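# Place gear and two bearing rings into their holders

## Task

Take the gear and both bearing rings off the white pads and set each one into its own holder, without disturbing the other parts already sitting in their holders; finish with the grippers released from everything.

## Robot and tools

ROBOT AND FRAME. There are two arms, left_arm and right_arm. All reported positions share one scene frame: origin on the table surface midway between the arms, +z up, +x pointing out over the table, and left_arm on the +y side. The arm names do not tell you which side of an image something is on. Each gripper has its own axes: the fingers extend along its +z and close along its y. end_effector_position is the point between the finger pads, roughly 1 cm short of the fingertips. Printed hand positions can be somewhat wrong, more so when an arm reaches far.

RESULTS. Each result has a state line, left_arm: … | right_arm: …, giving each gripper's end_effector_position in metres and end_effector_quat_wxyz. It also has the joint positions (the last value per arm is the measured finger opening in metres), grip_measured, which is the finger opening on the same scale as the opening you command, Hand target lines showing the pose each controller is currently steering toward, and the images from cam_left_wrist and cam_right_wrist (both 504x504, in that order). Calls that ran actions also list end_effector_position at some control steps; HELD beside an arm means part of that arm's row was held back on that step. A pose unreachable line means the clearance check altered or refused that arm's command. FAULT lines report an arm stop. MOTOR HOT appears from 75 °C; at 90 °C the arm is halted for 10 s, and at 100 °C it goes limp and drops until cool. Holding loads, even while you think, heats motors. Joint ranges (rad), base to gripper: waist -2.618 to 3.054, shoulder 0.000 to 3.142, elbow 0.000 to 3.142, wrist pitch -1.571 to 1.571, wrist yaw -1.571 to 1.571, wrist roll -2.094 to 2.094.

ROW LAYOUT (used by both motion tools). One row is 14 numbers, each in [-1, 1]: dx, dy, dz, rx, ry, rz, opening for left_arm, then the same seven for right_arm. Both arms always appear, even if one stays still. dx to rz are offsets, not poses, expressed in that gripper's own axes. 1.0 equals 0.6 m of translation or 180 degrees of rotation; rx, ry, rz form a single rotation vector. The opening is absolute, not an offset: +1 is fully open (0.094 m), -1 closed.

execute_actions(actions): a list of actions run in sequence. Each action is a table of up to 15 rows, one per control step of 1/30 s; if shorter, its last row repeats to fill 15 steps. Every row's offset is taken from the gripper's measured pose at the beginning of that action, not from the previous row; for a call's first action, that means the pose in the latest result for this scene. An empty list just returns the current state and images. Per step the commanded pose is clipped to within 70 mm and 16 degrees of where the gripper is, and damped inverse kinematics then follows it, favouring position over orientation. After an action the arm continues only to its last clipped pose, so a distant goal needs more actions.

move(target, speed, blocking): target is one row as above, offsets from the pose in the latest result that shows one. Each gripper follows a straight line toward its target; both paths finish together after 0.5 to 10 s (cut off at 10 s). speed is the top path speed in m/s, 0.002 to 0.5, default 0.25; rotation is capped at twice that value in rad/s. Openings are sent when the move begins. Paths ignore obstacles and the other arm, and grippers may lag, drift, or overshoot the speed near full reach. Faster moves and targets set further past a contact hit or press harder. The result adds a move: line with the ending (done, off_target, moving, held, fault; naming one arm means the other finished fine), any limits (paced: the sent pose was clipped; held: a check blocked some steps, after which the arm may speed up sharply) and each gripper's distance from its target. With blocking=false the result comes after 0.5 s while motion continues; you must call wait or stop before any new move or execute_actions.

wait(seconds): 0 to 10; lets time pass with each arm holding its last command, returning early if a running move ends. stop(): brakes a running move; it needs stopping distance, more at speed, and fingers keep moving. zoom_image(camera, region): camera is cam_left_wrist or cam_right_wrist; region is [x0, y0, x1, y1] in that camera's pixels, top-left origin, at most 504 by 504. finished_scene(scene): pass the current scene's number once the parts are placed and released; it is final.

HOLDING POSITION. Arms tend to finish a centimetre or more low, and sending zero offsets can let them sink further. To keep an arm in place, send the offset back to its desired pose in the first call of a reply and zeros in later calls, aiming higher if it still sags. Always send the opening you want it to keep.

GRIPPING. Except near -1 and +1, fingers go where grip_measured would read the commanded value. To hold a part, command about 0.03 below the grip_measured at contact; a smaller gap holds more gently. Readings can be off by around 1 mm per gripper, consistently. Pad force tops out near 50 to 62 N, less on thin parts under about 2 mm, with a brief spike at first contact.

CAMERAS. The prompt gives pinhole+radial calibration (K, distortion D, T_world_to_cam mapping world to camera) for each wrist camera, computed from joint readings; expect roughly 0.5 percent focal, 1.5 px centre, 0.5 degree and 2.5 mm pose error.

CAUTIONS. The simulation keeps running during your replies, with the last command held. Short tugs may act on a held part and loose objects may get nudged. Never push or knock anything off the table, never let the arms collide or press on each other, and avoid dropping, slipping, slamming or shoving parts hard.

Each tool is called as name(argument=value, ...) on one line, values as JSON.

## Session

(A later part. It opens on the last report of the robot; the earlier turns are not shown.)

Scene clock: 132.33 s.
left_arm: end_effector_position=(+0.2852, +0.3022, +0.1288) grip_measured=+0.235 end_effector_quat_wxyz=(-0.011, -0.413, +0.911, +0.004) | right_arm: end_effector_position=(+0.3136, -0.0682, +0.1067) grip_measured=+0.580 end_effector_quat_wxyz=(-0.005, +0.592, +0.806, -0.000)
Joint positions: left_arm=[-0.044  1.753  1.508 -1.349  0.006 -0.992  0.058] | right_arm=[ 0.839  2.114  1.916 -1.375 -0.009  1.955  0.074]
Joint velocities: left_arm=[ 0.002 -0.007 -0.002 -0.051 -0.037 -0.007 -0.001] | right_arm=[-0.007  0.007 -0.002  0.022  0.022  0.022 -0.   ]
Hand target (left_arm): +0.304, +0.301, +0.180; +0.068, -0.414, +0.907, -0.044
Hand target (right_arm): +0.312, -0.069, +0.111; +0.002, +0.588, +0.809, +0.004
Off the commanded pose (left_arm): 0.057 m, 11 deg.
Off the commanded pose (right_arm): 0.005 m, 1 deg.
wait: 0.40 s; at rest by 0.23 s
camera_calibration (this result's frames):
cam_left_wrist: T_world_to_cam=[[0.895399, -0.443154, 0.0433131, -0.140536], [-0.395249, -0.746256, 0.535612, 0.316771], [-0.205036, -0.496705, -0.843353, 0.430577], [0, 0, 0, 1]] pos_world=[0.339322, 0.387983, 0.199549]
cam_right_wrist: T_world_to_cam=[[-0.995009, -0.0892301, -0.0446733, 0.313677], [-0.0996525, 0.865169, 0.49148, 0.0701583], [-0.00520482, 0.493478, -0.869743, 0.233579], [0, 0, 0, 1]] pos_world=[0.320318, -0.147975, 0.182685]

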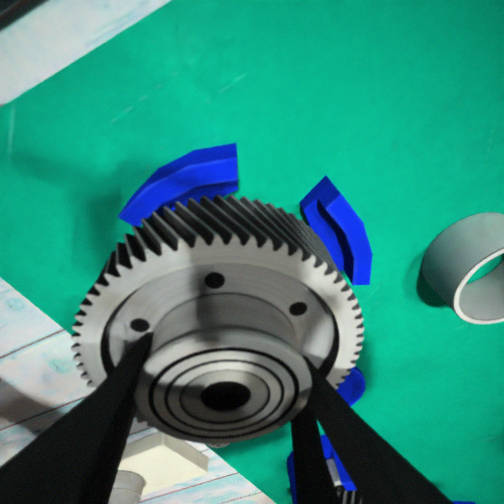

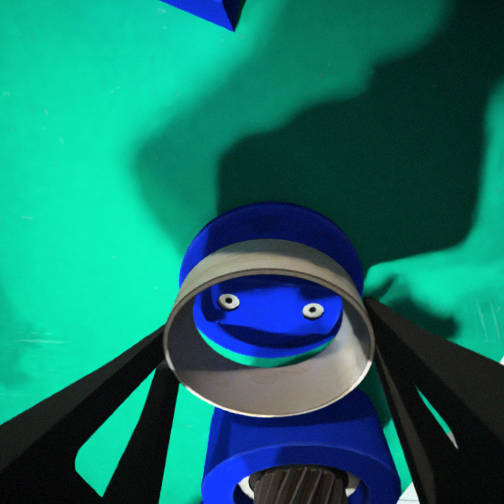

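execute_actions(actions=[[[-0.0224,-0.0336,-0.0875,0.0492,-0.0339,0,0.19,0.0003,-0.0031,-0.0078,-0.0055,-0.002,-0.003,0.53],[-0.0230,-0.0345,-0.0877,0.0499,-0.0344,0,0.19,0.0003,-0.0031,-0.0078,-0.0055,-0.002,-0.003,0.53],[-0.0236,-0.0354,-0.0879,0.0506,-0.0348,0,0.19,0.0003,-0.0031,-0.0078,-0.0055,-0.002,-0.003,0.53],[-0.0242,-0.0363,-0.0882,0.0513,-0.0353,0,0.19,0.0003,-0.0031,-0.0078,-0.0055,-0.002,-0.003,0.53],[-0.0248,-0.0372,-0.0884,0.0520,-0.0357,0,0.19,0.0003,-0.0031,-0.0078,-0.0055,-0.002,-0.003,0.53],[-0.0254,-0.0381,-0.0886,0.0527,-0.0362,0,0.19,0.0003,-0.0031,-0.0078,-0.0055,-0.002,-0.003,0.53],[-0.0259,-0.0389,-0.0888,0.0533,-0.0366,0,0.19,0.0003,-0.0031,-0.0078,-0.0055,-0.002,-0.003,0.53],[-0.0264,-0.0397,-0.0890,0.0539,-0.0370,0,0.19,0.0003,-0.0031,-0.0078,-0.0055,-0.002,-0.003,0.53]]])

wait(seconds=0.3)

Scene clock: 135.97 s.
left_arm: end_effector_position=(+0.2878, +0.3019, +0.1287) grip_measured=+0.235 end_effector_quat_wxyz=(-0.007, -0.413, +0.911, +0.001) | right_arm: end_effector_position=(+0.3140, -0.0679, +0.1067) grip_measured=+0.580 end_effector_quat_wxyz=(-0.005, +0.592, +0.806, +0.001)
Joint positions: left_arm=[-0.044  1.753  1.508 -1.338  0.006 -0.992  0.058] | right_arm=[ 0.839  2.114  1.916 -1.374 -0.009  1.955  0.074]
Joint velocities: left_arm=[ 0.007  0.002  0.002  0.051  0.022  0.022 -0.   ] | right_arm=[ 0.002 -0.012 -0.007 -0.051 -0.051 -0.022 -0.001]
Hand target (left_arm): +0.309, +0.300, +0.181; +0.077, -0.413, +0.906, -0.049
Hand target (right_arm): +0.312, -0.068, +0.111; +0.003, +0.588, +0.809, +0.005
Off the commanded pose (left_arm): 0.059 m, 11 deg.
Off the commanded pose (right_arm): 0.005 m, 1 deg.
Step readings (end_effector_position):
0: left_arm (+0.2852, +0.3022, +0.1288) | right_arm (+0.3137, -0.0681, +0.1067)
1: left_arm (+0.2852, +0.3022, +0.1288) | right_arm (+0.3137, -0.0681, +0.1067)
2: left_arm (+0.2852, +0.3022, +0.1288) | right_arm (+0.3138, -0.0680, +0.1067)
4: left_arm (+0.2853, +0.3022, +0.1288) | right_arm (+0.3139, -0.0680, +0.1067)
8: left_arm (+0.2861, +0.3021, +0.1288) | right_arm (+0.3139, -0.0679, +0.1067)
15: end_effector_position above
camera_calibration (this result's frames):
cam_left_wrist: T_world_to_cam=[[0.894887, -0.443081, 0.0534448, -0.144232], [-0.400897, -0.745455, 0.532521, 0.319339], [-0.196109, -0.497972, -0.844728, 0.42888], [0, 0, 0, 1]] pos_world=[0.341201, 0.387716, 0.199941]
cam_right_wrist: T_world_to_cam=[[-0.994942, -0.0891749, -0.0462464, 0.314218], [-0.100377, 0.864572, 0.492381, 0.0700254], [-0.00392469, 0.494532, -0.86915, 0.233037], [0, 0, 0, 1]] pos_world=[0.320572, -0.147766, 0.182597]

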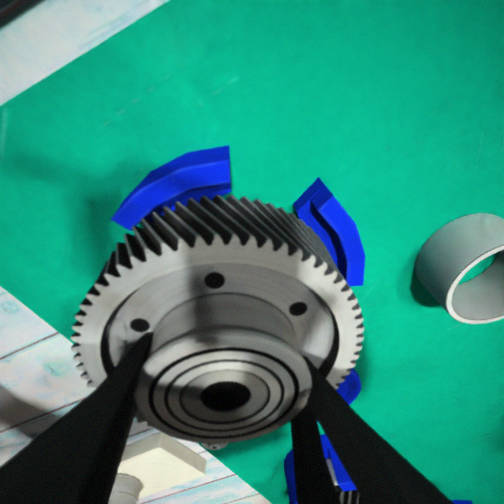

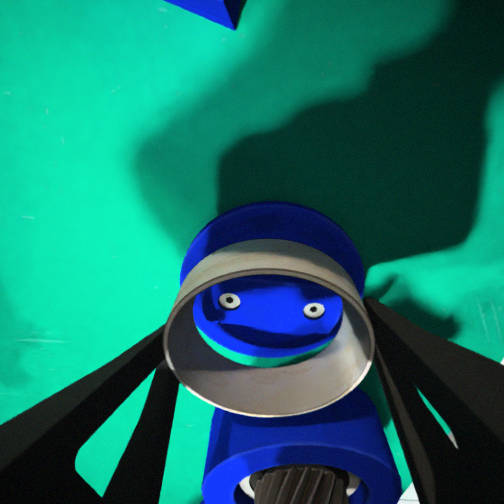

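Scene clock: 136.27 s.
left_arm: end_effector_position=(+0.2879, +0.3019, +0.1287) grip_measured=+0.235 end_effector_quat_wxyz=(-0.006, -0.413, +0.911, +0.001) | right_arm: end_effector_position=(+0.3140, -0.0679, +0.1067) grip_measured=+0.580 end_effector_quat_wxyz=(-0.005, +0.592, +0.806, +0.001)
Joint positions: left_arm=[-0.044  1.753  1.508 -1.338  0.006 -0.992  0.058] | right_arm=[ 0.839  2.114  1.916 -1.374 -0.009  1.955  0.074]
Joint velocities: left_arm=[ 0.007  0.002 -0.007  0.022 -0.051 -0.007 -0.   ] | right_arm=[-0.002  0.002 -0.012  0.007  0.051  0.007 -0.   ]
Hand target (left_arm): +0.309, +0.300, +0.181; +0.077, -0.413, +0.906, -0.050
Hand target (right_arm): +0.312, -0.068, +0.111; +0.003, +0.588, +0.809, +0.005
Off the commanded pose (left_arm): 0.059 m, 11 deg.
Off the commanded pose (right_arm): 0.005 m, 1 deg.
wait: 0.30 s; at rest by 0.17 s
camera_calibration (this result's frames):
cam_left_wrist: T_world_to_cam=[[0.894867, -0.443078, 0.0538065, -0.144363], [-0.401098, -0.745426, 0.53241, 0.319431], [-0.19579, -0.498018, -0.844775, 0.428819], [0, 0, 0, 1]] pos_world=[0.341268, 0.387707, 0.199955]
cam_right_wrist: T_world_to_cam=[[-0.994942, -0.0891749, -0.0462464, 0.314218], [-0.100377, 0.864572, 0.492381, 0.0700254], [-0.00392469, 0.494532, -0.86915, 0.233037], [0, 0, 0, 1]] pos_world=[0.320572, -0.147766, 0.182597]

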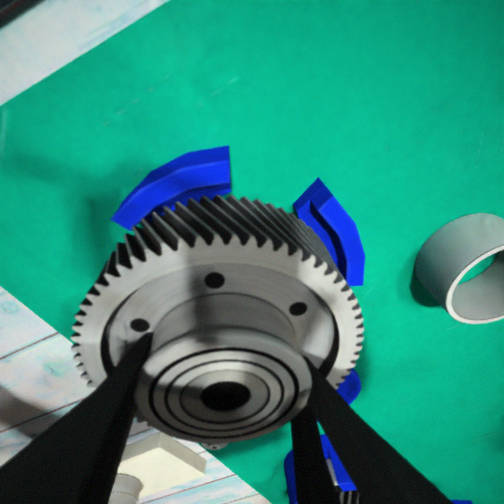

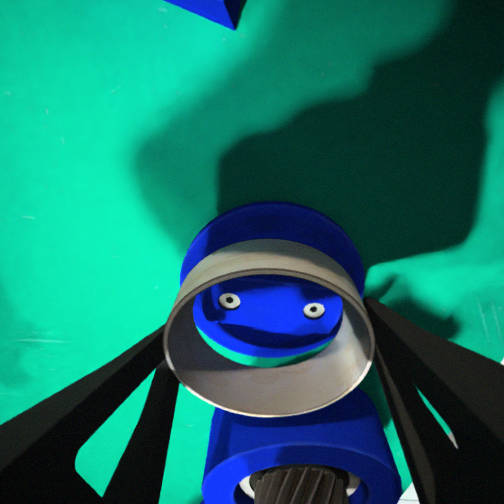

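zoom_image(camera="cam_left_wrist", region=[90, 130, 390, 330])

Region (90, 130, 390, 330) of cam_left_wrist's 504x504 image, scaled by 1.680, with more detail than that image has.

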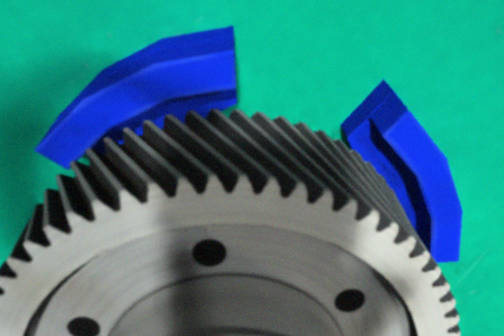

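execute_actions(actions=[[[-0.0244,-0.0369,-0.0870,0.0509,-0.0351,0,0.19,0.0002,-0.004,-0.0078,-0.0047,-0.0016,-0.003,0.53],[-0.0244,-0.0369,-0.0855,0.0509,-0.0351,0,0.19,0.0002,-0.004,-0.0078,-0.0047,-0.0016,-0.003,0.53],[-0.0244,-0.0369,-0.0840,0.0509,-0.0351,0,0.19,0.0002,-0.004,-0.0078,-0.0047,-0.0016,-0.003,0.53],[-0.0245,-0.0369,-0.0825,0.0509,-0.0351,0,0.19,0.0002,-0.004,-0.0078,-0.0047,-0.0016,-0.003,0.53],[-0.0245,-0.0369,-0.0810,0.0509,-0.0351,0,0.19,0.0002,-0.004,-0.0078,-0.0047,-0.0016,-0.003,0.53],[-0.0245,-0.0369,-0.0794,0.0509,-0.0351,0,0.19,0.0002,-0.004,-0.0078,-0.0047,-0.0016,-0.003,0.53],[-0.0245,-0.0369,-0.0778,0.0509,-0.0351,0,0.19,0.0002,-0.004,-0.0078,-0.0047,-0.0016,-0.003,0.53],[-0.0240,-0.0361,-0.0765,0.0502,-0.0346,0,0.19,0.0002,-0.004,-0.0078,-0.0047,-0.0016,-0.003,0.53],[-0.0234,-0.0353,-0.0751,0.0494,-0.0341,0,0.19,0.0002,-0.004,-0.0078,-0.0047,-0.0016,-0.003,0.53],[-0.0229,-0.0344,-0.0738,0.0487,-0.0337,0,0.19,0.0002,-0.004,-0.0078,-0.0047,-0.0016,-0.003,0.53],[-0.0223,-0.0336,-0.0724,0.0479,-0.0332,0,0.19,0.0002,-0.004,-0.0078,-0.0047,-0.0016,-0.003,0.53],[-0.0218,-0.0328,-0.0711,0.0472,-0.0327,0,0.19,0.0002,-0.004,-0.0078,-0.0047,-0.0016,-0.003,0.53]]])

wait(seconds=0.3)

Scene clock: 143.20 s.
left_arm: end_effector_position=(+0.2920, +0.3013, +0.1287) grip_measured=+0.235 end_effector_quat_wxyz=(+0.001, -0.413, +0.911, -0.004) | right_arm: end_effector_position=(+0.3140, -0.0679, +0.1067) grip_measured=+0.580 end_effector_quat_wxyz=(-0.005, +0.592, +0.806, +0.001)
Joint positions: left_arm=[-0.044  1.753  1.508 -1.322  0.006 -0.992  0.058] | right_arm=[ 0.839  2.114  1.916 -1.374 -0.009  1.955  0.074]
Joint velocities: left_arm=[ 0.002 -0.002 -0.007 -0.11   0.037 -0.007  0.001] | right_arm=[ 0.002  0.007  0.012  0.037 -0.037 -0.007  0.001]
Hand target (left_arm): +0.308, +0.300, +0.171; +0.071, -0.413, +0.907, -0.046
Hand target (right_arm): +0.312, -0.068, +0.111; +0.001, +0.588, +0.809, +0.005
Off the commanded pose (left_arm): 0.047 m, 9 deg.
Off the commanded pose (right_arm): 0.005 m, 1 deg.
Step readings (end_effector_position):
0: left_arm (+0.2879, +0.3019, +0.1287) | right_arm (+0.3140, -0.0679, +0.1067)
1: left_arm (+0.2879, +0.3019, +0.1287) | right_arm (+0.3140, -0.0679, +0.1067)
2: left_arm (+0.2880, +0.3018, +0.1287) | right_arm (+0.3140, -0.0679, +0.1067)
4: left_arm (+0.2883, +0.3018, +0.1287) | right_arm (+0.3140, -0.0679, +0.1067)
8: left_arm (+0.2898, +0.3016, +0.1287) | right_arm (+0.3140, -0.0679, +0.1067)
15: end_effector_position above
camera_calibration (this result's frames):
cam_left_wrist: T_world_to_cam=[[0.893867, -0.442936, 0.0693531, -0.149982], [-0.409705, -0.744204, 0.527543, 0.323404], [-0.182055, -0.499967, -0.846693, 0.426133], [0, 0, 0, 1]] pos_world=[0.344143, 0.387299, 0.200596]
cam_right_wrist: T_world_to_cam=[[-0.994942, -0.0891749, -0.0462464, 0.314218], [-0.100377, 0.864572, 0.492381, 0.0700254], [-0.00392469, 0.494532, -0.86915, 0.233037], [0, 0, 0, 1]] pos_world=[0.320572, -0.147766, 0.182597]

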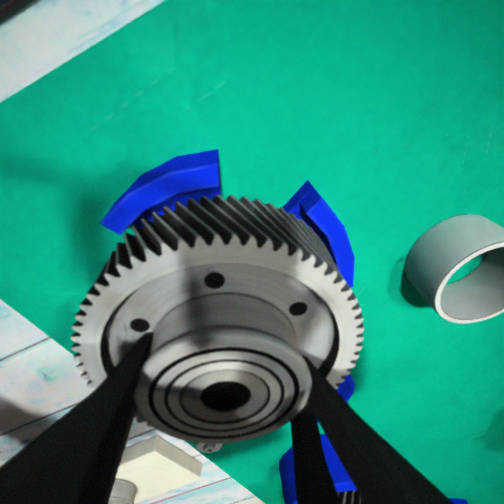

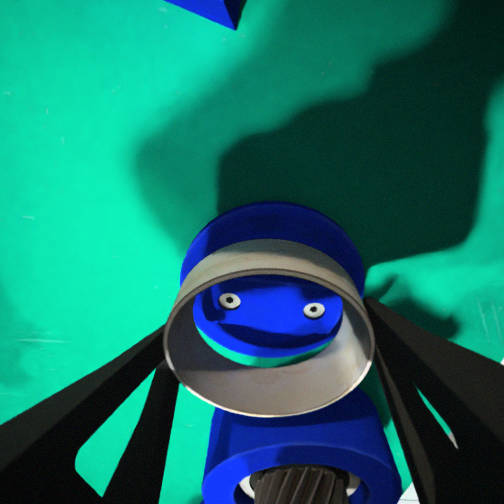

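Scene clock: 143.50 s.
left_arm: end_effector_position=(+0.2921, +0.3013, +0.1287) grip_measured=+0.235 end_effector_quat_wxyz=(+0.001, -0.413, +0.911, -0.004) | right_arm: end_effector_position=(+0.3140, -0.0679, +0.1067) grip_measured=+0.580 end_effector_quat_wxyz=(-0.005, +0.592, +0.806, +0.001)
Joint positions: left_arm=[-0.044  1.753  1.508 -1.321  0.006 -0.992  0.058] | right_arm=[ 0.839  2.114  1.916 -1.374 -0.009  1.955  0.074]
Joint velocities: left_arm=[-0.002 -0.007 -0.022 -0.037  0.007 -0.007 -0.001] | right_arm=[ 0.002 -0.022 -0.007 -0.022  0.007 -0.022 -0.001]
Hand target (left_arm): +0.308, +0.300, +0.171; +0.071, -0.413, +0.907, -0.046
Hand target (right_arm): +0.312, -0.068, +0.111; +0.001, +0.588, +0.809, +0.005
Off the commanded pose (left_arm): 0.047 m, 9 deg.
Off the commanded pose (right_arm): 0.005 m, 1 deg.
wait: 0.30 s; at rest by 0.17 s
camera_calibration (this result's frames):
cam_left_wrist: T_world_to_cam=[[0.89384, -0.442932, 0.0697145, -0.150111], [-0.409904, -0.744176, 0.527428, 0.323497], [-0.181735, -0.500013, -0.846735, 0.426069], [0, 0, 0, 1]] pos_world=[0.34421, 0.387289, 0.200612]
cam_right_wrist: T_world_to_cam=[[-0.994942, -0.0891749, -0.0462464, 0.314218], [-0.100377, 0.864572, 0.492381, 0.0700254], [-0.00392469, 0.494532, -0.86915, 0.233037], [0, 0, 0, 1]] pos_world=[0.320572, -0.147766, 0.182597]

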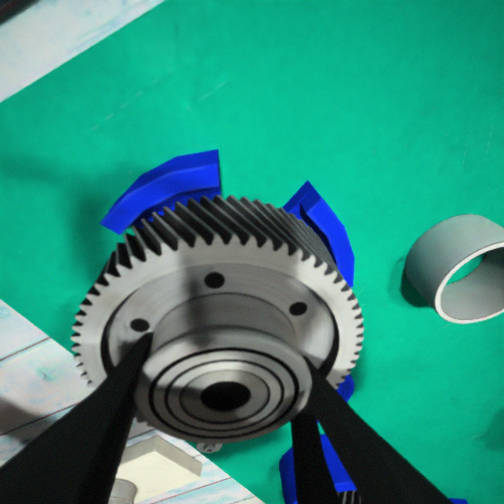

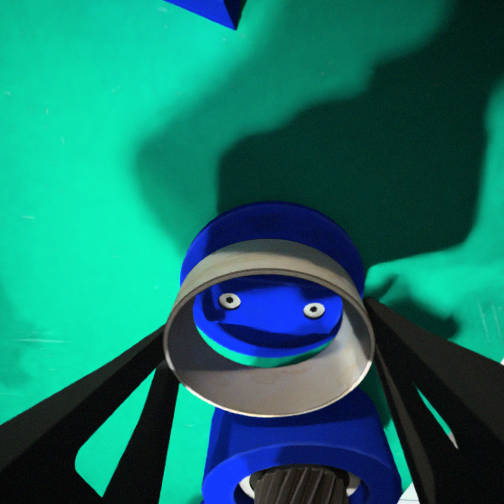

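execute_actions(actions=[[[-0.0182,-0.0274,-0.0698,0.0423,-0.0294,0,0.19,0.0002,-0.004,-0.0078,-0.0047,-0.0016,-0.003,0.53],[-0.0179,-0.0270,-0.0691,0.0419,-0.0292,0,0.19,0.0002,-0.004,-0.0078,-0.0047,-0.0016,-0.003,0.53],[-0.0176,-0.0265,-0.0684,0.0415,-0.0289,0,0.19,0.0002,-0.004,-0.0078,-0.0047,-0.0016,-0.003,0.53],[-0.0173,-0.0260,-0.0677,0.0411,-0.0287,0,0.19,0.0002,-0.004,-0.0078,-0.0047,-0.0016,-0.003,0.53],[-0.0170,-0.0256,-0.0670,0.0407,-0.0284,0,0.19,0.0002,-0.004,-0.0078,-0.0047,-0.0016,-0.003,0.53],[-0.0167,-0.0251,-0.0663,0.0402,-0.0281,0,0.19,0.0002,-0.004,-0.0078,-0.0047,-0.0016,-0.003,0.53],[-0.0164,-0.0246,-0.0656,0.0398,-0.0279,0,0.19,0.0002,-0.004,-0.0078,-0.0047,-0.0016,-0.003,0.53],[-0.0161,-0.0241,-0.0649,0.0394,-0.0276,0,0.19,0.0002,-0.004,-0.0078,-0.0047,-0.0016,-0.003,0.53],[-0.0158,-0.0237,-0.0642,0.0390,-0.0274,0,0.19,0.0002,-0.004,-0.0078,-0.0047,-0.0016,-0.003,0.53],[-0.0155,-0.0232,-0.0635,0.0386,-0.0271,0,0.19,0.0002,-0.004,-0.0078,-0.0047,-0.0016,-0.003,0.53]]])

wait(seconds=0.2)

Scene clock: 146.17 s.
left_arm: end_effector_position=(+0.2921, +0.3013, +0.1287) grip_measured=+0.235 end_effector_quat_wxyz=(+0.001, -0.413, +0.911, -0.004) | right_arm: end_effector_position=(+0.3141, -0.0678, +0.1067) grip_measured=+0.580 end_effector_quat_wxyz=(-0.005, +0.592, +0.806, +0.001)
Joint positions: left_arm=[-0.044  1.753  1.508 -1.321  0.006 -0.992  0.058] | right_arm=[ 0.839  2.114  1.916 -1.373 -0.009  1.955  0.074]
Joint velocities: left_arm=[-0.002  0.002 -0.007  0.066 -0.007 -0.051 -0.001] | right_arm=[ 0.017  0.002 -0.007 -0.037 -0.037  0.007  0.   ]
Hand target (left_arm): +0.306, +0.300, +0.166; +0.064, -0.413, +0.907, -0.041
Hand target (right_arm): +0.312, -0.068, +0.111; +0.002, +0.588, +0.809, +0.005
Off the commanded pose (left_arm): 0.042 m, 8 deg.
Off the commanded pose (right_arm): 0.005 m, 1 deg.
Step readings (end_effector_position):
0: left_arm (+0.2921, +0.3013, +0.1287) | right_arm (+0.3141, -0.0678, +0.1067)
1: left_arm (+0.2921, +0.3013, +0.1287) | right_arm (+0.3141, -0.0678, +0.1067)
2: left_arm (+0.2921, +0.3013, +0.1287) | right_arm (+0.3141, -0.0678, +0.1067)
4: left_arm (+0.2921, +0.3013, +0.1287) | right_arm (+0.3141, -0.0678, +0.1067)
8: left_arm (+0.2921, +0.3013, +0.1287) | right_arm (+0.3141, -0.0678, +0.1067)
15: end_effector_position above
camera_calibration (this result's frames):
cam_left_wrist: T_world_to_cam=[[0.89384, -0.442932, 0.0697145, -0.150111], [-0.409904, -0.744176, 0.527428, 0.323497], [-0.181735, -0.500013, -0.846735, 0.426069], [0, 0, 0, 1]] pos_world=[0.34421, 0.387289, 0.200612]
cam_right_wrist: T_world_to_cam=[[-0.994928, -0.0891637, -0.046561, 0.314326], [-0.100522, 0.864453, 0.492561, 0.069999], [-0.00366877, 0.494743, -0.869031, 0.232929], [0, 0, 0, 1]] pos_world=[0.320623, -0.147724, 0.182579]

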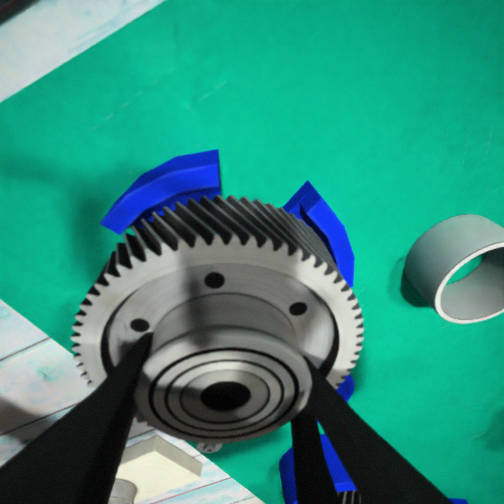

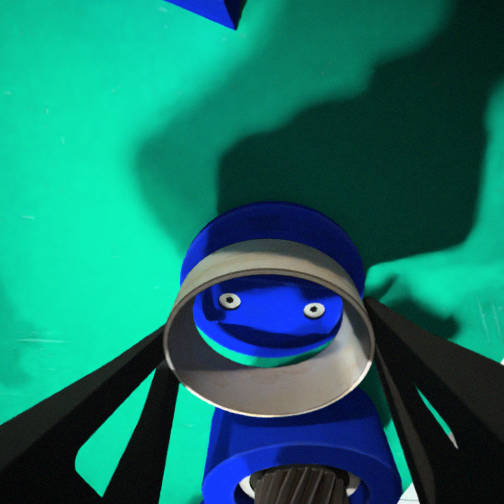

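Scene clock: 146.37 s.
left_arm: end_effector_position=(+0.2921, +0.3013, +0.1287) grip_measured=+0.235 end_effector_quat_wxyz=(+0.001, -0.413, +0.911, -0.004) | right_arm: end_effector_position=(+0.3141, -0.0678, +0.1067) grip_measured=+0.580 end_effector_quat_wxyz=(-0.005, +0.592, +0.806, +0.001)
Joint positions: left_arm=[-0.044  1.753  1.508 -1.321  0.006 -0.992  0.058] | right_arm=[ 0.839  2.114  1.916 -1.373 -0.009  1.955  0.074]
Joint velocities: left_arm=[ 0.007 -0.007  0.002 -0.022 -0.051  0.007 -0.001] | right_arm=[-0.007  0.007 -0.012 -0.051  0.051  0.081 -0.   ]
Hand target (left_arm): +0.306, +0.300, +0.166; +0.064, -0.413, +0.907, -0.041
Hand target (right_arm): +0.312, -0.068, +0.111; +0.002, +0.588, +0.809, +0.005
Off the commanded pose (left_arm): 0.042 m, 8 deg.
Off the commanded pose (right_arm): 0.005 m, 1 deg.
wait: 0.20 s; at rest by 0.17 s
camera_calibration (this result's frames):
cam_left_wrist: T_world_to_cam=[[0.89384, -0.442932, 0.0697145, -0.150111], [-0.409904, -0.744176, 0.527428, 0.323497], [-0.181735, -0.500013, -0.846735, 0.426069], [0, 0, 0, 1]] pos_world=[0.34421, 0.387289, 0.200612]
cam_right_wrist: T_world_to_cam=[[-0.994928, -0.0891637, -0.046561, 0.314326], [-0.100522, 0.864453, 0.492561, 0.069999], [-0.00366877, 0.494743, -0.869031, 0.232929], [0, 0, 0, 1]] pos_world=[0.320623, -0.147724, 0.182579]

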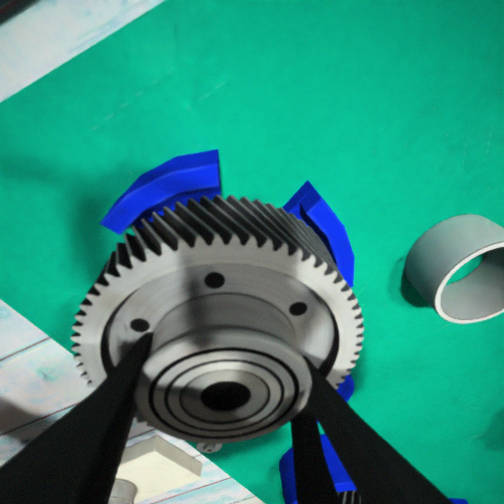

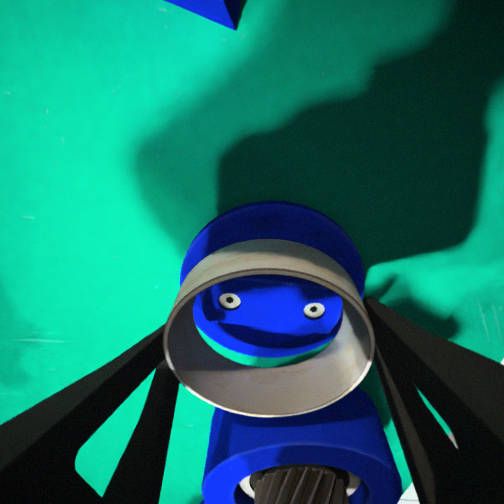

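execute_actions(actions=[[[-0.0152,-0.0227,-0.0628,0.0382,-0.0268,0,0.19,0.0002,-0.004,-0.0078,-0.0043,-0.0014,-0.003,0.53],[-0.0149,-0.0223,-0.0621,0.0378,-0.0266,0,0.19,0.0002,-0.004,-0.0078,-0.0043,-0.0014,-0.003,0.53],[-0.0146,-0.0218,-0.0614,0.0374,-0.0263,0,0.19,0.0002,-0.004,-0.0078,-0.0043,-0.0014,-0.003,0.53],[-0.0143,-0.0213,-0.0607,0.0370,-0.0261,0,0.19,0.0002,-0.004,-0.0078,-0.0043,-0.0014,-0.003,0.53],[-0.0140,-0.0209,-0.0600,0.0366,-0.0258,0,0.19,0.0002,-0.004,-0.0078,-0.0043,-0.0014,-0.003,0.53],[-0.0137,-0.0204,-0.0593,0.0361,-0.0255,0,0.19,0.0002,-0.004,-0.0078,-0.0043,-0.0014,-0.003,0.53],[-0.0134,-0.0199,-0.0586,0.0357,-0.0253,0,0.19,0.0002,-0.004,-0.0078,-0.0043,-0.0014,-0.003,0.53],[-0.0131,-0.0194,-0.0579,0.0353,-0.0250,0,0.19,0.0002,-0.004,-0.0078,-0.0043,-0.0014,-0.003,0.53]]])

Scene clock: 147.70 s.
left_arm: end_effector_position=(+0.2881, +0.3018, +0.1237) grip_measured=+0.235 end_effector_quat_wxyz=(-0.006, -0.413, +0.911, +0.000) | right_arm: end_effector_position=(+0.3141, -0.0678, +0.1067) grip_measured=+0.580 end_effector_quat_wxyz=(-0.005, +0.592, +0.806, +0.001)
Joint positions: left_arm=[-0.044  1.753  1.488 -1.317  0.006 -0.992  0.058] | right_arm=[ 0.839  2.114  1.916 -1.373 -0.009  1.955  0.074]
Joint velocities: left_arm=[ 0.002  0.022 -0.007 -0.007  0.007 -0.051  0.   ] | right_arm=[-0.012 -0.012  0.007 -0.095 -0.007  0.022 -0.001]
Hand target (left_arm): +0.303, +0.301, +0.163; +0.059, -0.413, +0.908, -0.038
Hand target (right_arm): +0.312, -0.068, +0.111; +0.001, +0.588, +0.809, +0.005
Off the commanded pose (left_arm): 0.044 m, 9 deg.
Off the commanded pose (right_arm): 0.005 m, 1 deg.
Step readings (end_effector_position):
0: left_arm (+0.2921, +0.3013, +0.1287) | right_arm (+0.3141, -0.0678, +0.1067)
1: left_arm (+0.2919, +0.3013, +0.1284) | right_arm (+0.3141, -0.0678, +0.1067)
2: left_arm (+0.2918, +0.3013, +0.1280) | right_arm (+0.3141, -0.0678, +0.1067)
4: left_arm (+0.2910, +0.3014, +0.1267) | right_arm (+0.3141, -0.0678, +0.1067)
8: left_arm (+0.2886, +0.3018, +0.1242) | right_arm (+0.3141, -0.0678, +0.1067)
15: end_effector_position above
camera_calibration (this result's frames):
cam_left_wrist: T_world_to_cam=[[0.894805, -0.443069, 0.0548917, -0.144415], [-0.401701, -0.745341, 0.532075, 0.322348], [-0.194833, -0.498154, -0.844916, 0.424398], [0, 0, 0, 1]] pos_world=[0.341398, 0.387689, 0.194995]
cam_right_wrist: T_world_to_cam=[[-0.994928, -0.0891637, -0.046561, 0.314326], [-0.100522, 0.864453, 0.492561, 0.069999], [-0.00366877, 0.494743, -0.869031, 0.232929], [0, 0, 0, 1]] pos_world=[0.320623, -0.147724, 0.182579]

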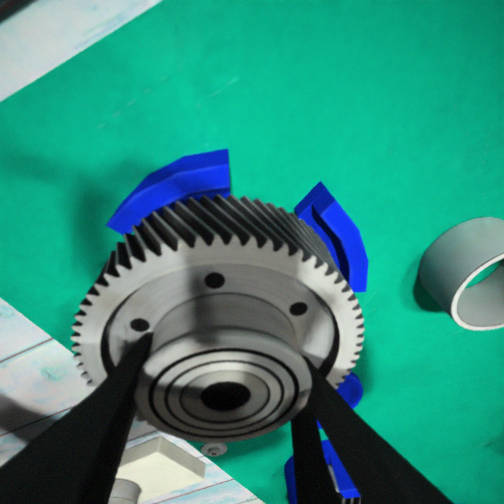

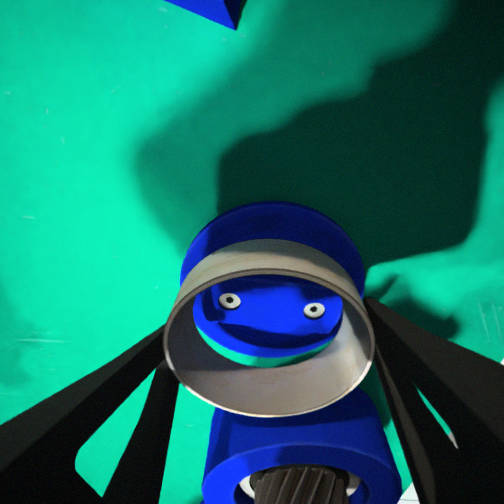

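execute_actions(actions=[[[-0.0169,-0.0251,-0.0668,0.0403,-0.0282,0,0.19,0.0002,-0.004,-0.0078,-0.0043,-0.0014,-0.003,0.53],[-0.0175,-0.0260,-0.0669,0.0410,-0.0287,0,0.19,0.0002,-0.004,-0.0078,-0.0043,-0.0014,-0.003,0.53],[-0.0181,-0.0269,-0.0670,0.0417,-0.0291,0,0.19,0.0002,-0.004,-0.0078,-0.0043,-0.0014,-0.003,0.53],[-0.0187,-0.0278,-0.0672,0.0424,-0.0296,0,0.19,0.0002,-0.004,-0.0078,-0.0043,-0.0014,-0.003,0.53],[-0.0193,-0.0287,-0.0673,0.0431,-0.0300,0,0.19,0.0002,-0.004,-0.0078,-0.0043,-0.0014,-0.003,0.53],[-0.0198,-0.0296,-0.0674,0.0437,-0.0305,0,0.19,0.0002,-0.004,-0.0078,-0.0043,-0.0014,-0.003,0.53],[-0.0203,-0.0304,-0.0675,0.0443,-0.0309,0,0.19,0.0002,-0.004,-0.0078,-0.0043,-0.0014,-0.003,0.53],[-0.0208,-0.0311,-0.0676,0.0449,-0.0313,0,0.19,0.0002,-0.004,-0.0078,-0.0043,-0.0014,-0.003,0.53]]])

Scene clock: 150.30 s.
left_arm: end_effector_position=(+0.2904, +0.3015, +0.1237) grip_measured=+0.235 end_effector_quat_wxyz=(-0.002, -0.413, +0.911, -0.002) | right_arm: end_effector_position=(+0.3141, -0.0678, +0.1067) grip_measured=+0.580 end_effector_quat_wxyz=(-0.005, +0.592, +0.806, +0.001)
Joint positions: left_arm=[-0.044  1.753  1.488 -1.308  0.006 -0.992  0.058] | right_arm=[ 0.839  2.114  1.916 -1.373 -0.009  1.955  0.074]
Joint velocities: left_arm=[-0.007  0.002 -0.002 -0.037  0.037  0.022 -0.   ] | right_arm=[-0.007  0.007 -0.002 -0.11  -0.037  0.007 -0.001]
Hand target (left_arm): +0.308, +0.300, +0.164; +0.068, -0.413, +0.907, -0.044
Hand target (right_arm): +0.312, -0.068, +0.111; +0.001, +0.588, +0.809, +0.005
Off the commanded pose (left_arm): 0.045 m, 9 deg.
Off the commanded pose (right_arm): 0.005 m, 1 deg.
Step readings (end_effector_position):
0: left_arm (+0.2881, +0.3018, +0.1237) | right_arm (+0.3141, -0.0678, +0.1067)
1: left_arm (+0.2881, +0.3018, +0.1237) | right_arm (+0.3141, -0.0678, +0.1067)
2: left_arm (+0.2881, +0.3018, +0.1237) | right_arm (+0.3141, -0.0678, +0.1067)
4: left_arm (+0.2882, +0.3018, +0.1237) | right_arm (+0.3141, -0.0678, +0.1067)
8: left_arm (+0.2887, +0.3017, +0.1237) | right_arm (+0.3141, -0.0678, +0.1067)
15: end_effector_position above
camera_calibration (this result's frames):
cam_left_wrist: T_world_to_cam=[[0.894268, -0.442993, 0.0635703, -0.147513], [-0.406512, -0.744658, 0.52937, 0.324549], [-0.187169, -0.499241, -0.846006, 0.422902], [0, 0, 0, 1]] pos_world=[0.343004, 0.387461, 0.195349]
cam_right_wrist: T_world_to_cam=[[-0.994928, -0.0891637, -0.046561, 0.314326], [-0.100522, 0.864453, 0.492561, 0.069999], [-0.00366877, 0.494743, -0.869031, 0.232929], [0, 0, 0, 1]] pos_world=[0.320623, -0.147724, 0.182579]

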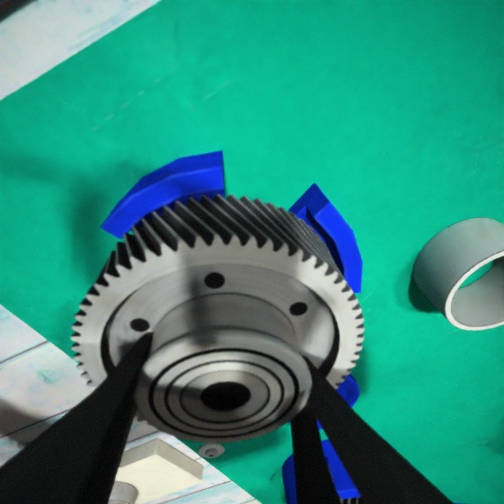

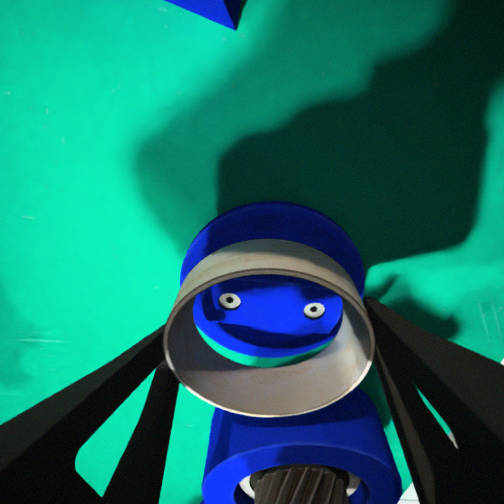

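zoom_image(camera="cam_left_wrist", region=[90, 140, 380, 320])

Region (90, 140, 380, 320) of cam_left_wrist's 504x504 image, scaled by 1.738, with more detail than that image has; it fills the top 313 rows of this view, and the rest is white.

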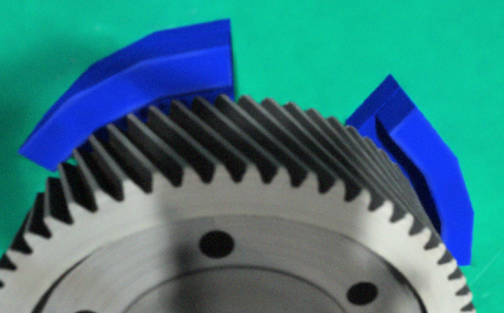

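execute_actions(actions=[[[-0.0190,-0.0283,-0.0659,0.0425,-0.0297,0,0.19,0.0002,-0.004,-0.0078,-0.0043,-0.0014,-0.003,0.53],[-0.0190,-0.0283,-0.0645,0.0425,-0.0297,0,0.19,0.0002,-0.004,-0.0078,-0.0043,-0.0014,-0.003,0.53],[-0.0190,-0.0283,-0.0632,0.0425,-0.0297,0,0.19,0.0002,-0.004,-0.0078,-0.0043,-0.0014,-0.003,0.53],[-0.0190,-0.0283,-0.0619,0.0425,-0.0297,0,0.19,0.0002,-0.004,-0.0078,-0.0043,-0.0014,-0.003,0.53],[-0.0190,-0.0283,-0.0605,0.0425,-0.0297,0,0.19,0.0002,-0.004,-0.0078,-0.0043,-0.0014,-0.003,0.53],[-0.0190,-0.0283,-0.0592,0.0425,-0.0297,0,0.19,0.0002,-0.004,-0.0078,-0.0043,-0.0014,-0.003,0.53],[-0.0190,-0.0283,-0.0579,0.0425,-0.0297,0,0.19,0.0002,-0.004,-0.0078,-0.0043,-0.0014,-0.003,0.53],[-0.0191,-0.0283,-0.0565,0.0425,-0.0297,0,0.19,0.0002,-0.004,-0.0078,-0.0043,-0.0014,-0.003,0.53],[-0.0191,-0.0283,-0.0552,0.0425,-0.0297,0,0.19,0.0002,-0.004,-0.0078,-0.0043,-0.0014,-0.003,0.53],[-0.0191,-0.0283,-0.0539,0.0425,-0.0297,0,0.19,0.0002,-0.004,-0.0078,-0.0043,-0.0014,-0.003,0.53],[-0.0191,-0.0283,-0.0525,0.0425,-0.0297,0,0.19,0.0002,-0.004,-0.0078,-0.0043,-0.0014,-0.003,0.53],[-0.0191,-0.0283,-0.0512,0.0425,-0.0297,0,0.19,0.0002,-0.004,-0.0078,-0.0043,-0.0014,-0.003,0.53],[-0.0191,-0.0283,-0.0499,0.0425,-0.0297,0,0.19,0.0002,-0.004,-0.0078,-0.0043,-0.0014,-0.003,0.53],[-0.0191,-0.0283,-0.0485,0.0425,-0.0297,0,0.19,0.0002,-0.004,-0.0078,-0.0043,-0.0014,-0.003,0.53],[-0.0191,-0.0283,-0.0472,0.0425,-0.0297,0,0.19,0.0002,-0.004,-0.0078,-0.0043,-0.0014,-0.003,0.53]]])

wait(seconds=0.3)

Scene clock: 153.77 s.
left_arm: end_effector_position=(+0.2903, +0.3017, +0.1228) grip_measured=+0.235 end_effector_quat_wxyz=(+0.001, -0.413, +0.911, -0.003) | right_arm: end_effector_position=(+0.3141, -0.0678, +0.1067) grip_measured=+0.580 end_effector_quat_wxyz=(-0.005, +0.592, +0.806, +0.001)
Joint positions: left_arm=[-0.044  1.746  1.476 -1.296  0.005 -0.993  0.058] | right_arm=[ 0.839  2.114  1.916 -1.373 -0.009  1.955  0.074]
Joint velocities: left_arm=[-0.002 -0.046 -0.061  0.095 -0.051 -0.081 -0.001] | right_arm=[ 0.002 -0.002  0.012 -0.037 -0.037 -0.051  0.001]
Hand target (left_arm): +0.308, +0.300, +0.153; +0.067, -0.413, +0.907, -0.043
Hand target (right_arm): +0.312, -0.068, +0.111; +0.001, +0.588, +0.809, +0.005
Off the commanded pose (left_arm): 0.036 m, 9 deg.
Off the commanded pose (right_arm): 0.005 m, 1 deg.
Step readings (end_effector_position):
0: left_arm (+0.2905, +0.3015, +0.1237) | right_arm (+0.3141, -0.0678, +0.1067)
1: left_arm (+0.2905, +0.3015, +0.1237) | right_arm (+0.3141, -0.0678, +0.1067)
2: left_arm (+0.2906, +0.3015, +0.1237) | right_arm (+0.3141, -0.0678, +0.1067)
4: left_arm (+0.2905, +0.3015, +0.1233) | right_arm (+0.3141, -0.0678, +0.1067)
8: left_arm (+0.2906, +0.3015, +0.1230) | right_arm (+0.3141, -0.0678, +0.1067)
15: end_effector_position above
camera_calibration (this result's frames):
cam_left_wrist: T_world_to_cam=[[0.893977, -0.442637, 0.069836, -0.1481], [-0.409872, -0.744703, 0.526709, 0.326431], [-0.181134, -0.49949, -0.847172, 0.420642], [0, 0, 0, 1]] pos_world=[0.342385, 0.387646, 0.194765]
cam_right_wrist: T_world_to_cam=[[-0.994928, -0.0891637, -0.046561, 0.314326], [-0.100522, 0.864453, 0.492561, 0.069999], [-0.00366877, 0.494743, -0.869031, 0.232929], [0, 0, 0, 1]] pos_world=[0.320623, -0.147724, 0.182579]

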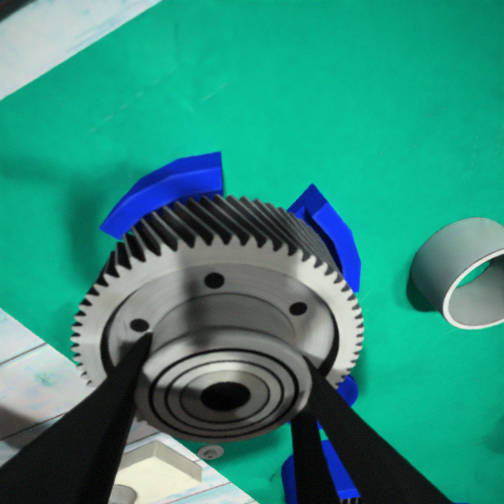

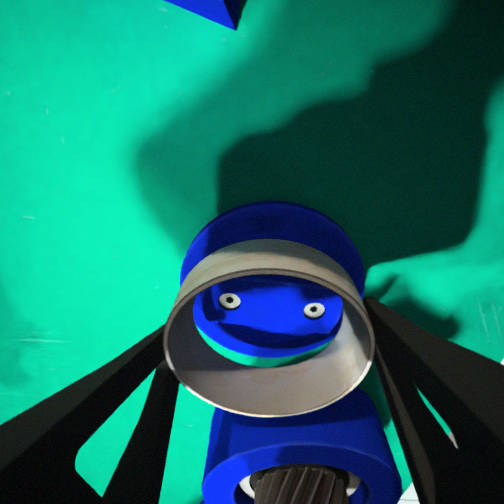

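Scene clock: 154.07 s.
left_arm: end_effector_position=(+0.2904, +0.3017, +0.1229) grip_measured=+0.235 end_effector_quat_wxyz=(+0.003, -0.413, +0.911, -0.004) | right_arm: end_effector_position=(+0.3141, -0.0678, +0.1067) grip_measured=+0.580 end_effector_quat_wxyz=(-0.005, +0.592, +0.806, +0.001)
Joint positions: left_arm=[-0.044  1.743  1.473 -1.293  0.004 -0.993  0.058] | right_arm=[ 0.839  2.114  1.916 -1.373 -0.009  1.955  0.074]
Joint velocities: left_arm=[ 0.007 -0.017  0.007 -0.066 -0.051  0.037 -0.   ] | right_arm=[ 0.007 -0.002 -0.012 -0.007 -0.051  0.037 -0.   ]
Hand target (left_arm): +0.309, +0.300, +0.153; +0.067, -0.413, +0.907, -0.043
Hand target (right_arm): +0.312, -0.068, +0.111; +0.001, +0.588, +0.809, +0.005
Off the commanded pose (left_arm): 0.036 m, 9 deg.
Off the commanded pose (right_arm): 0.005 m, 1 deg.
wait: 0.30 s; at rest by 0.17 s
camera_calibration (this result's frames):
cam_left_wrist: T_world_to_cam=[[0.893732, -0.442627, 0.0729687, -0.148462], [-0.411686, -0.744649, 0.525369, 0.327102], [-0.178206, -0.499579, -0.84774, 0.420053], [0, 0, 0, 1]] pos_world=[0.342205, 0.387712, 0.19508]
cam_right_wrist: T_world_to_cam=[[-0.994928, -0.0891637, -0.046561, 0.314326], [-0.100522, 0.864453, 0.492561, 0.069999], [-0.00366877, 0.494743, -0.869031, 0.232929], [0, 0, 0, 1]] pos_world=[0.320623, -0.147724, 0.182579]

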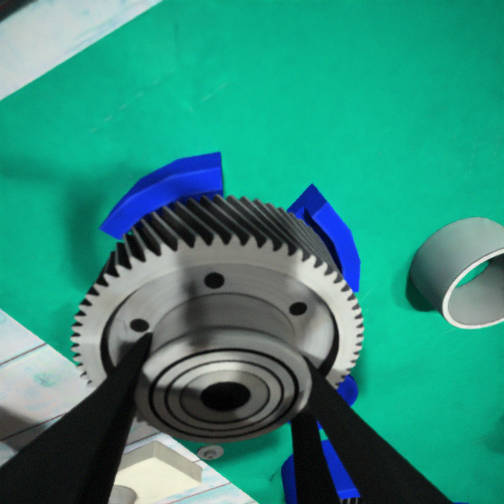

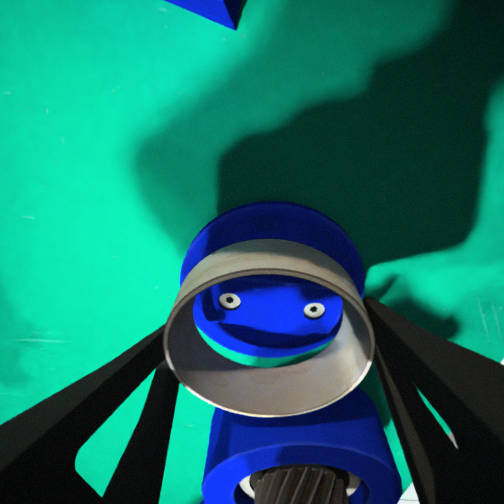

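zoom_image(camera="cam_left_wrist", region=[90, 145, 240, 265])

zoom_image(camera="cam_left_wrist", region=[260, 175, 380, 315])

Region (90, 145, 240, 265) of cam_left_wrist's 504x504 image, scaled by 3.360, with more detail than that image has; it fills the top 403 rows of this view, and the rest is white.

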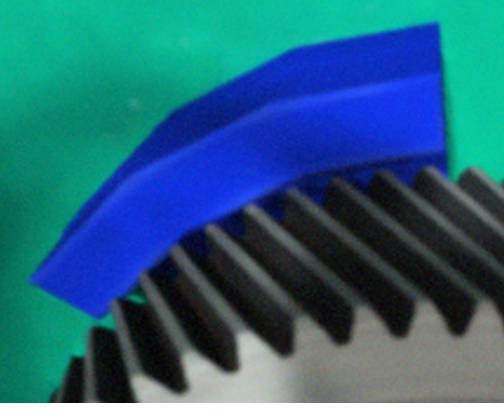

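Region (260, 175, 380, 315) of cam_left_wrist's 504x504 image, scaled by 3.600, with more detail than that image has; it fills the left 432 columns of this view, and the rest is white.

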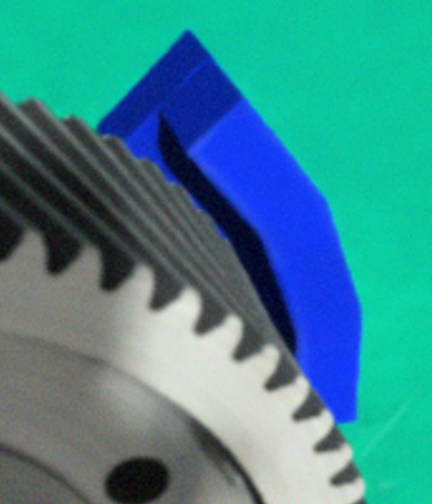

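execute_actions(actions=[[[-0.0197,-0.0296,-0.0483,0.0403,-0.0283,0,0.19,0.0002,-0.004,-0.0078,-0.0043,-0.0014,-0.003,0.53],[-0.0201,-0.0303,-0.0484,0.0409,-0.0287,0,0.19,0.0002,-0.004,-0.0078,-0.0043,-0.0014,-0.003,0.53],[-0.0206,-0.0310,-0.0485,0.0414,-0.0290,0,0.19,0.0002,-0.004,-0.0078,-0.0043,-0.0014,-0.003,0.53],[-0.0210,-0.0317,-0.0485,0.0419,-0.0294,0,0.19,0.0002,-0.004,-0.0078,-0.0043,-0.0014,-0.003,0.53],[-0.0215,-0.0324,-0.0486,0.0425,-0.0297,0,0.19,0.0002,-0.004,-0.0078,-0.0043,-0.0014,-0.003,0.53],[-0.0219,-0.0331,-0.0487,0.0430,-0.0301,0,0.19,0.0002,-0.004,-0.0078,-0.0043,-0.0014,-0.003,0.53],[-0.0224,-0.0338,-0.0488,0.0435,-0.0304,0,0.19,0.0002,-0.004,-0.0078,-0.0043,-0.0014,-0.003,0.53],[-0.0228,-0.0345,-0.0489,0.0441,-0.0308,0,0.19,0.0002,-0.004,-0.0078,-0.0043,-0.0014,-0.003,0.53],[-0.0233,-0.0352,-0.0490,0.0446,-0.0311,0,0.19,0.0002,-0.004,-0.0078,-0.0043,-0.0014,-0.003,0.53],[-0.0237,-0.0359,-0.0491,0.0451,-0.0315,0,0.19,0.0002,-0.004,-0.0078,-0.0043,-0.0014,-0.003,0.53],[-0.0242,-0.0366,-0.0492,0.0457,-0.0318,0,0.19,0.0002,-0.004,-0.0078,-0.0043,-0.0014,-0.003,0.53],[-0.0246,-0.0373,-0.0492,0.0462,-0.0322,0,0.19,0.0002,-0.004,-0.0078,-0.0043,-0.0014,-0.003,0.53]]])

Scene clock: 158.73 s.
left_arm: end_effector_position=(+0.2906, +0.3017, +0.1229) grip_measured=+0.235 end_effector_quat_wxyz=(+0.003, -0.413, +0.911, -0.004) | right_arm: end_effector_position=(+0.3141, -0.0678, +0.1067) grip_measured=+0.580 end_effector_quat_wxyz=(-0.005, +0.592, +0.806, +0.001)
Joint positions: left_arm=[-0.044  1.743  1.473 -1.292  0.004 -0.993  0.058] | right_arm=[ 0.839  2.114  1.916 -1.373 -0.009  1.955  0.074]
Joint velocities: left_arm=[ 0.017  0.002  0.002 -0.037 -0.037 -0.037  0.001] | right_arm=[ 0.012 -0.007 -0.017  0.007 -0.022 -0.022 -0.   ]
Hand target (left_arm): +0.314, +0.299, +0.154; +0.077, -0.413, +0.906, -0.049
Hand target (right_arm): +0.312, -0.068, +0.111; +0.001, +0.588, +0.809, +0.005
Off the commanded pose (left_arm): 0.040 m, 10 deg.
Off the commanded pose (right_arm): 0.005 m, 1 deg.
Step readings (end_effector_position):
0: left_arm (+0.2904, +0.3017, +0.1229) | right_arm (+0.3141, -0.0678, +0.1067)
1: left_arm (+0.2904, +0.3017, +0.1229) | right_arm (+0.3141, -0.0678, +0.1067)
2: left_arm (+0.2904, +0.3017, +0.1229) | right_arm (+0.3141, -0.0678, +0.1067)
4: left_arm (+0.2904, +0.3017, +0.1229) | right_arm (+0.3141, -0.0678, +0.1067)
8: left_arm (+0.2905, +0.3017, +0.1229) | right_arm (+0.3141, -0.0678, +0.1067)
15: end_effector_position above
camera_calibration (this result's frames):
cam_left_wrist: T_world_to_cam=[[0.893677, -0.442619, 0.0736912, -0.148717], [-0.412083, -0.744593, 0.525137, 0.327285], [-0.177566, -0.49967, -0.847821, 0.419925], [0, 0, 0, 1]] pos_world=[0.342338, 0.387694, 0.195111]
cam_right_wrist: T_world_to_cam=[[-0.994928, -0.0891637, -0.046561, 0.314326], [-0.100522, 0.864453, 0.492561, 0.069999], [-0.00366877, 0.494743, -0.869031, 0.232929], [0, 0, 0, 1]] pos_world=[0.320623, -0.147724, 0.182579]

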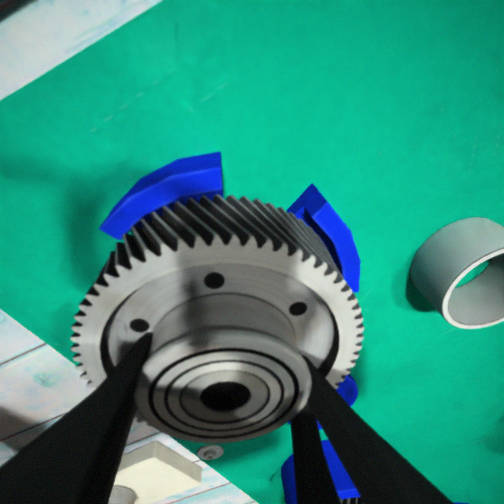

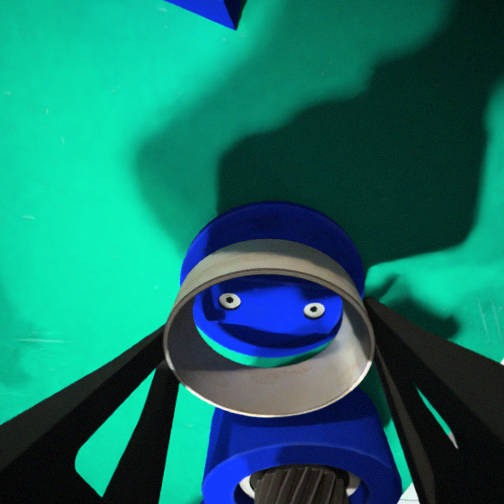

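execute_actions(actions=[[[-0.0244,-0.0370,-0.0520,0.0459,-0.0320,0,0.19,0.0002,-0.004,-0.0078,-0.0043,-0.0014,-0.003,0.53],[-0.0244,-0.0370,-0.0550,0.0459,-0.0320,0,0.19,0.0002,-0.004,-0.0078,-0.0043,-0.0014,-0.003,0.53],[-0.0244,-0.0371,-0.0580,0.0459,-0.0320,0,0.19,0.0002,-0.004,-0.0078,-0.0043,-0.0014,-0.003,0.53],[-0.0244,-0.0371,-0.0610,0.0459,-0.0320,0,0.19,0.0002,-0.004,-0.0078,-0.0043,-0.0014,-0.003,0.53],[-0.0244,-0.0371,-0.0635,0.0459,-0.0320,0,0.19,0.0002,-0.004,-0.0078,-0.0043,-0.0014,-0.003,0.53],[-0.0244,-0.0371,-0.0642,0.0463,-0.0322,0,0.19,0.0002,-0.004,-0.0078,-0.0043,-0.0014,-0.003,0.53],[-0.0244,-0.0371,-0.0649,0.0466,-0.0325,0,0.19,0.0002,-0.004,-0.0078,-0.0043,-0.0014,-0.003,0.53],[-0.0243,-0.0370,-0.0656,0.0470,-0.0327,0,0.19,0.0002,-0.004,-0.0078,-0.0043,-0.0014,-0.003,0.53],[-0.0243,-0.0370,-0.0663,0.0473,-0.0329,0,0.19,0.0002,-0.004,-0.0078,-0.0043,-0.0014,-0.003,0.53],[-0.0242,-0.0369,-0.0670,0.0477,-0.0332,0,0.19,0.0002,-0.004,-0.0078,-0.0043,-0.0014,-0.003,0.53],[-0.0242,-0.0368,-0.0677,0.0480,-0.0334,0,0.19,0.0002,-0.004,-0.0078,-0.0043,-0.0014,-0.003,0.53]]])

Scene clock: 161.40 s.
left_arm: end_effector_position=(+0.2905, +0.3018, +0.1234) grip_measured=+0.235 end_effector_quat_wxyz=(+0.003, -0.413, +0.911, -0.005) | right_arm: end_effector_position=(+0.3141, -0.0678, +0.1067) grip_measured=+0.580 end_effector_quat_wxyz=(-0.005, +0.592, +0.806, +0.001)
Joint positions: left_arm=[-0.044  1.741  1.473 -1.292  0.004 -0.993  0.058] | right_arm=[ 0.839  2.114  1.916 -1.373 -0.009  1.955  0.074]
Joint velocities: left_arm=[-0.007  0.002 -0.002  0.066 -0.051  0.007  0.   ] | right_arm=[-0.007 -0.012 -0.002 -0.081  0.007 -0.007 -0.001]
Hand target (left_arm): +0.312, +0.299, +0.164; +0.081, -0.413, +0.906, -0.051
Hand target (right_arm): +0.312, -0.068, +0.111; +0.001, +0.588, +0.809, +0.005
Off the commanded pose (left_arm): 0.048 m, 10 deg.
Off the commanded pose (right_arm): 0.005 m, 1 deg.
Step readings (end_effector_position):
0: left_arm (+0.2906, +0.3017, +0.1229) | right_arm (+0.3141, -0.0678, +0.1067)
1: left_arm (+0.2906, +0.3017, +0.1229) | right_arm (+0.3141, -0.0678, +0.1067)
2: left_arm (+0.2906, +0.3017, +0.1229) | right_arm (+0.3141, -0.0678, +0.1067)
4: left_arm (+0.2905, +0.3017, +0.1229) | right_arm (+0.3141, -0.0678, +0.1067)
8: left_arm (+0.2905, +0.3017, +0.1229) | right_arm (+0.3141, -0.0678, +0.1067)
15: end_effector_position above
camera_calibration (this result's frames):
cam_left_wrist: T_world_to_cam=[[0.893759, -0.44229, 0.0746555, -0.148875], [-0.412418, -0.744864, 0.52449, 0.327328], [-0.176369, -0.499557, -0.848137, 0.419994], [0, 0, 0, 1]] pos_world=[0.342128, 0.38778, 0.195646]
cam_right_wrist: T_world_to_cam=[[-0.994928, -0.0891637, -0.046561, 0.314326], [-0.100522, 0.864453, 0.492561, 0.069999], [-0.00366877, 0.494743, -0.869031, 0.232929], [0, 0, 0, 1]] pos_world=[0.320623, -0.147724, 0.182579]

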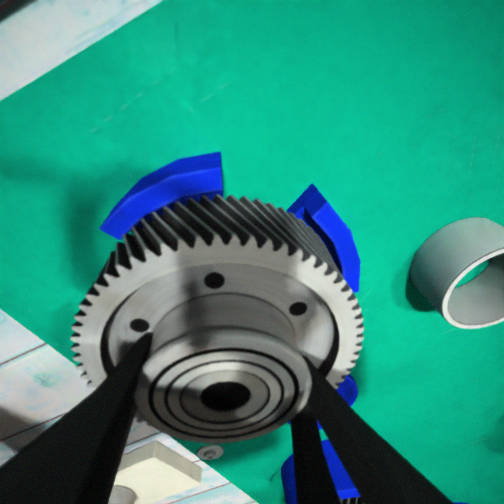

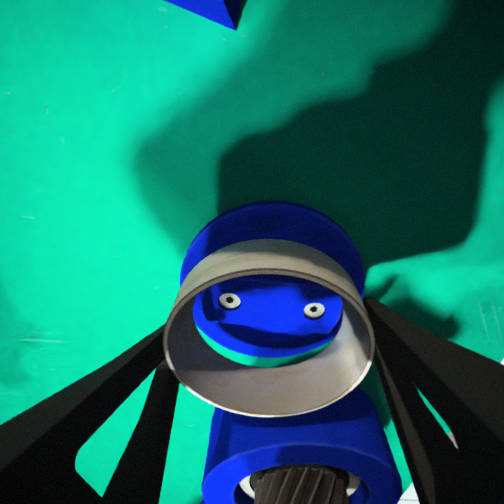

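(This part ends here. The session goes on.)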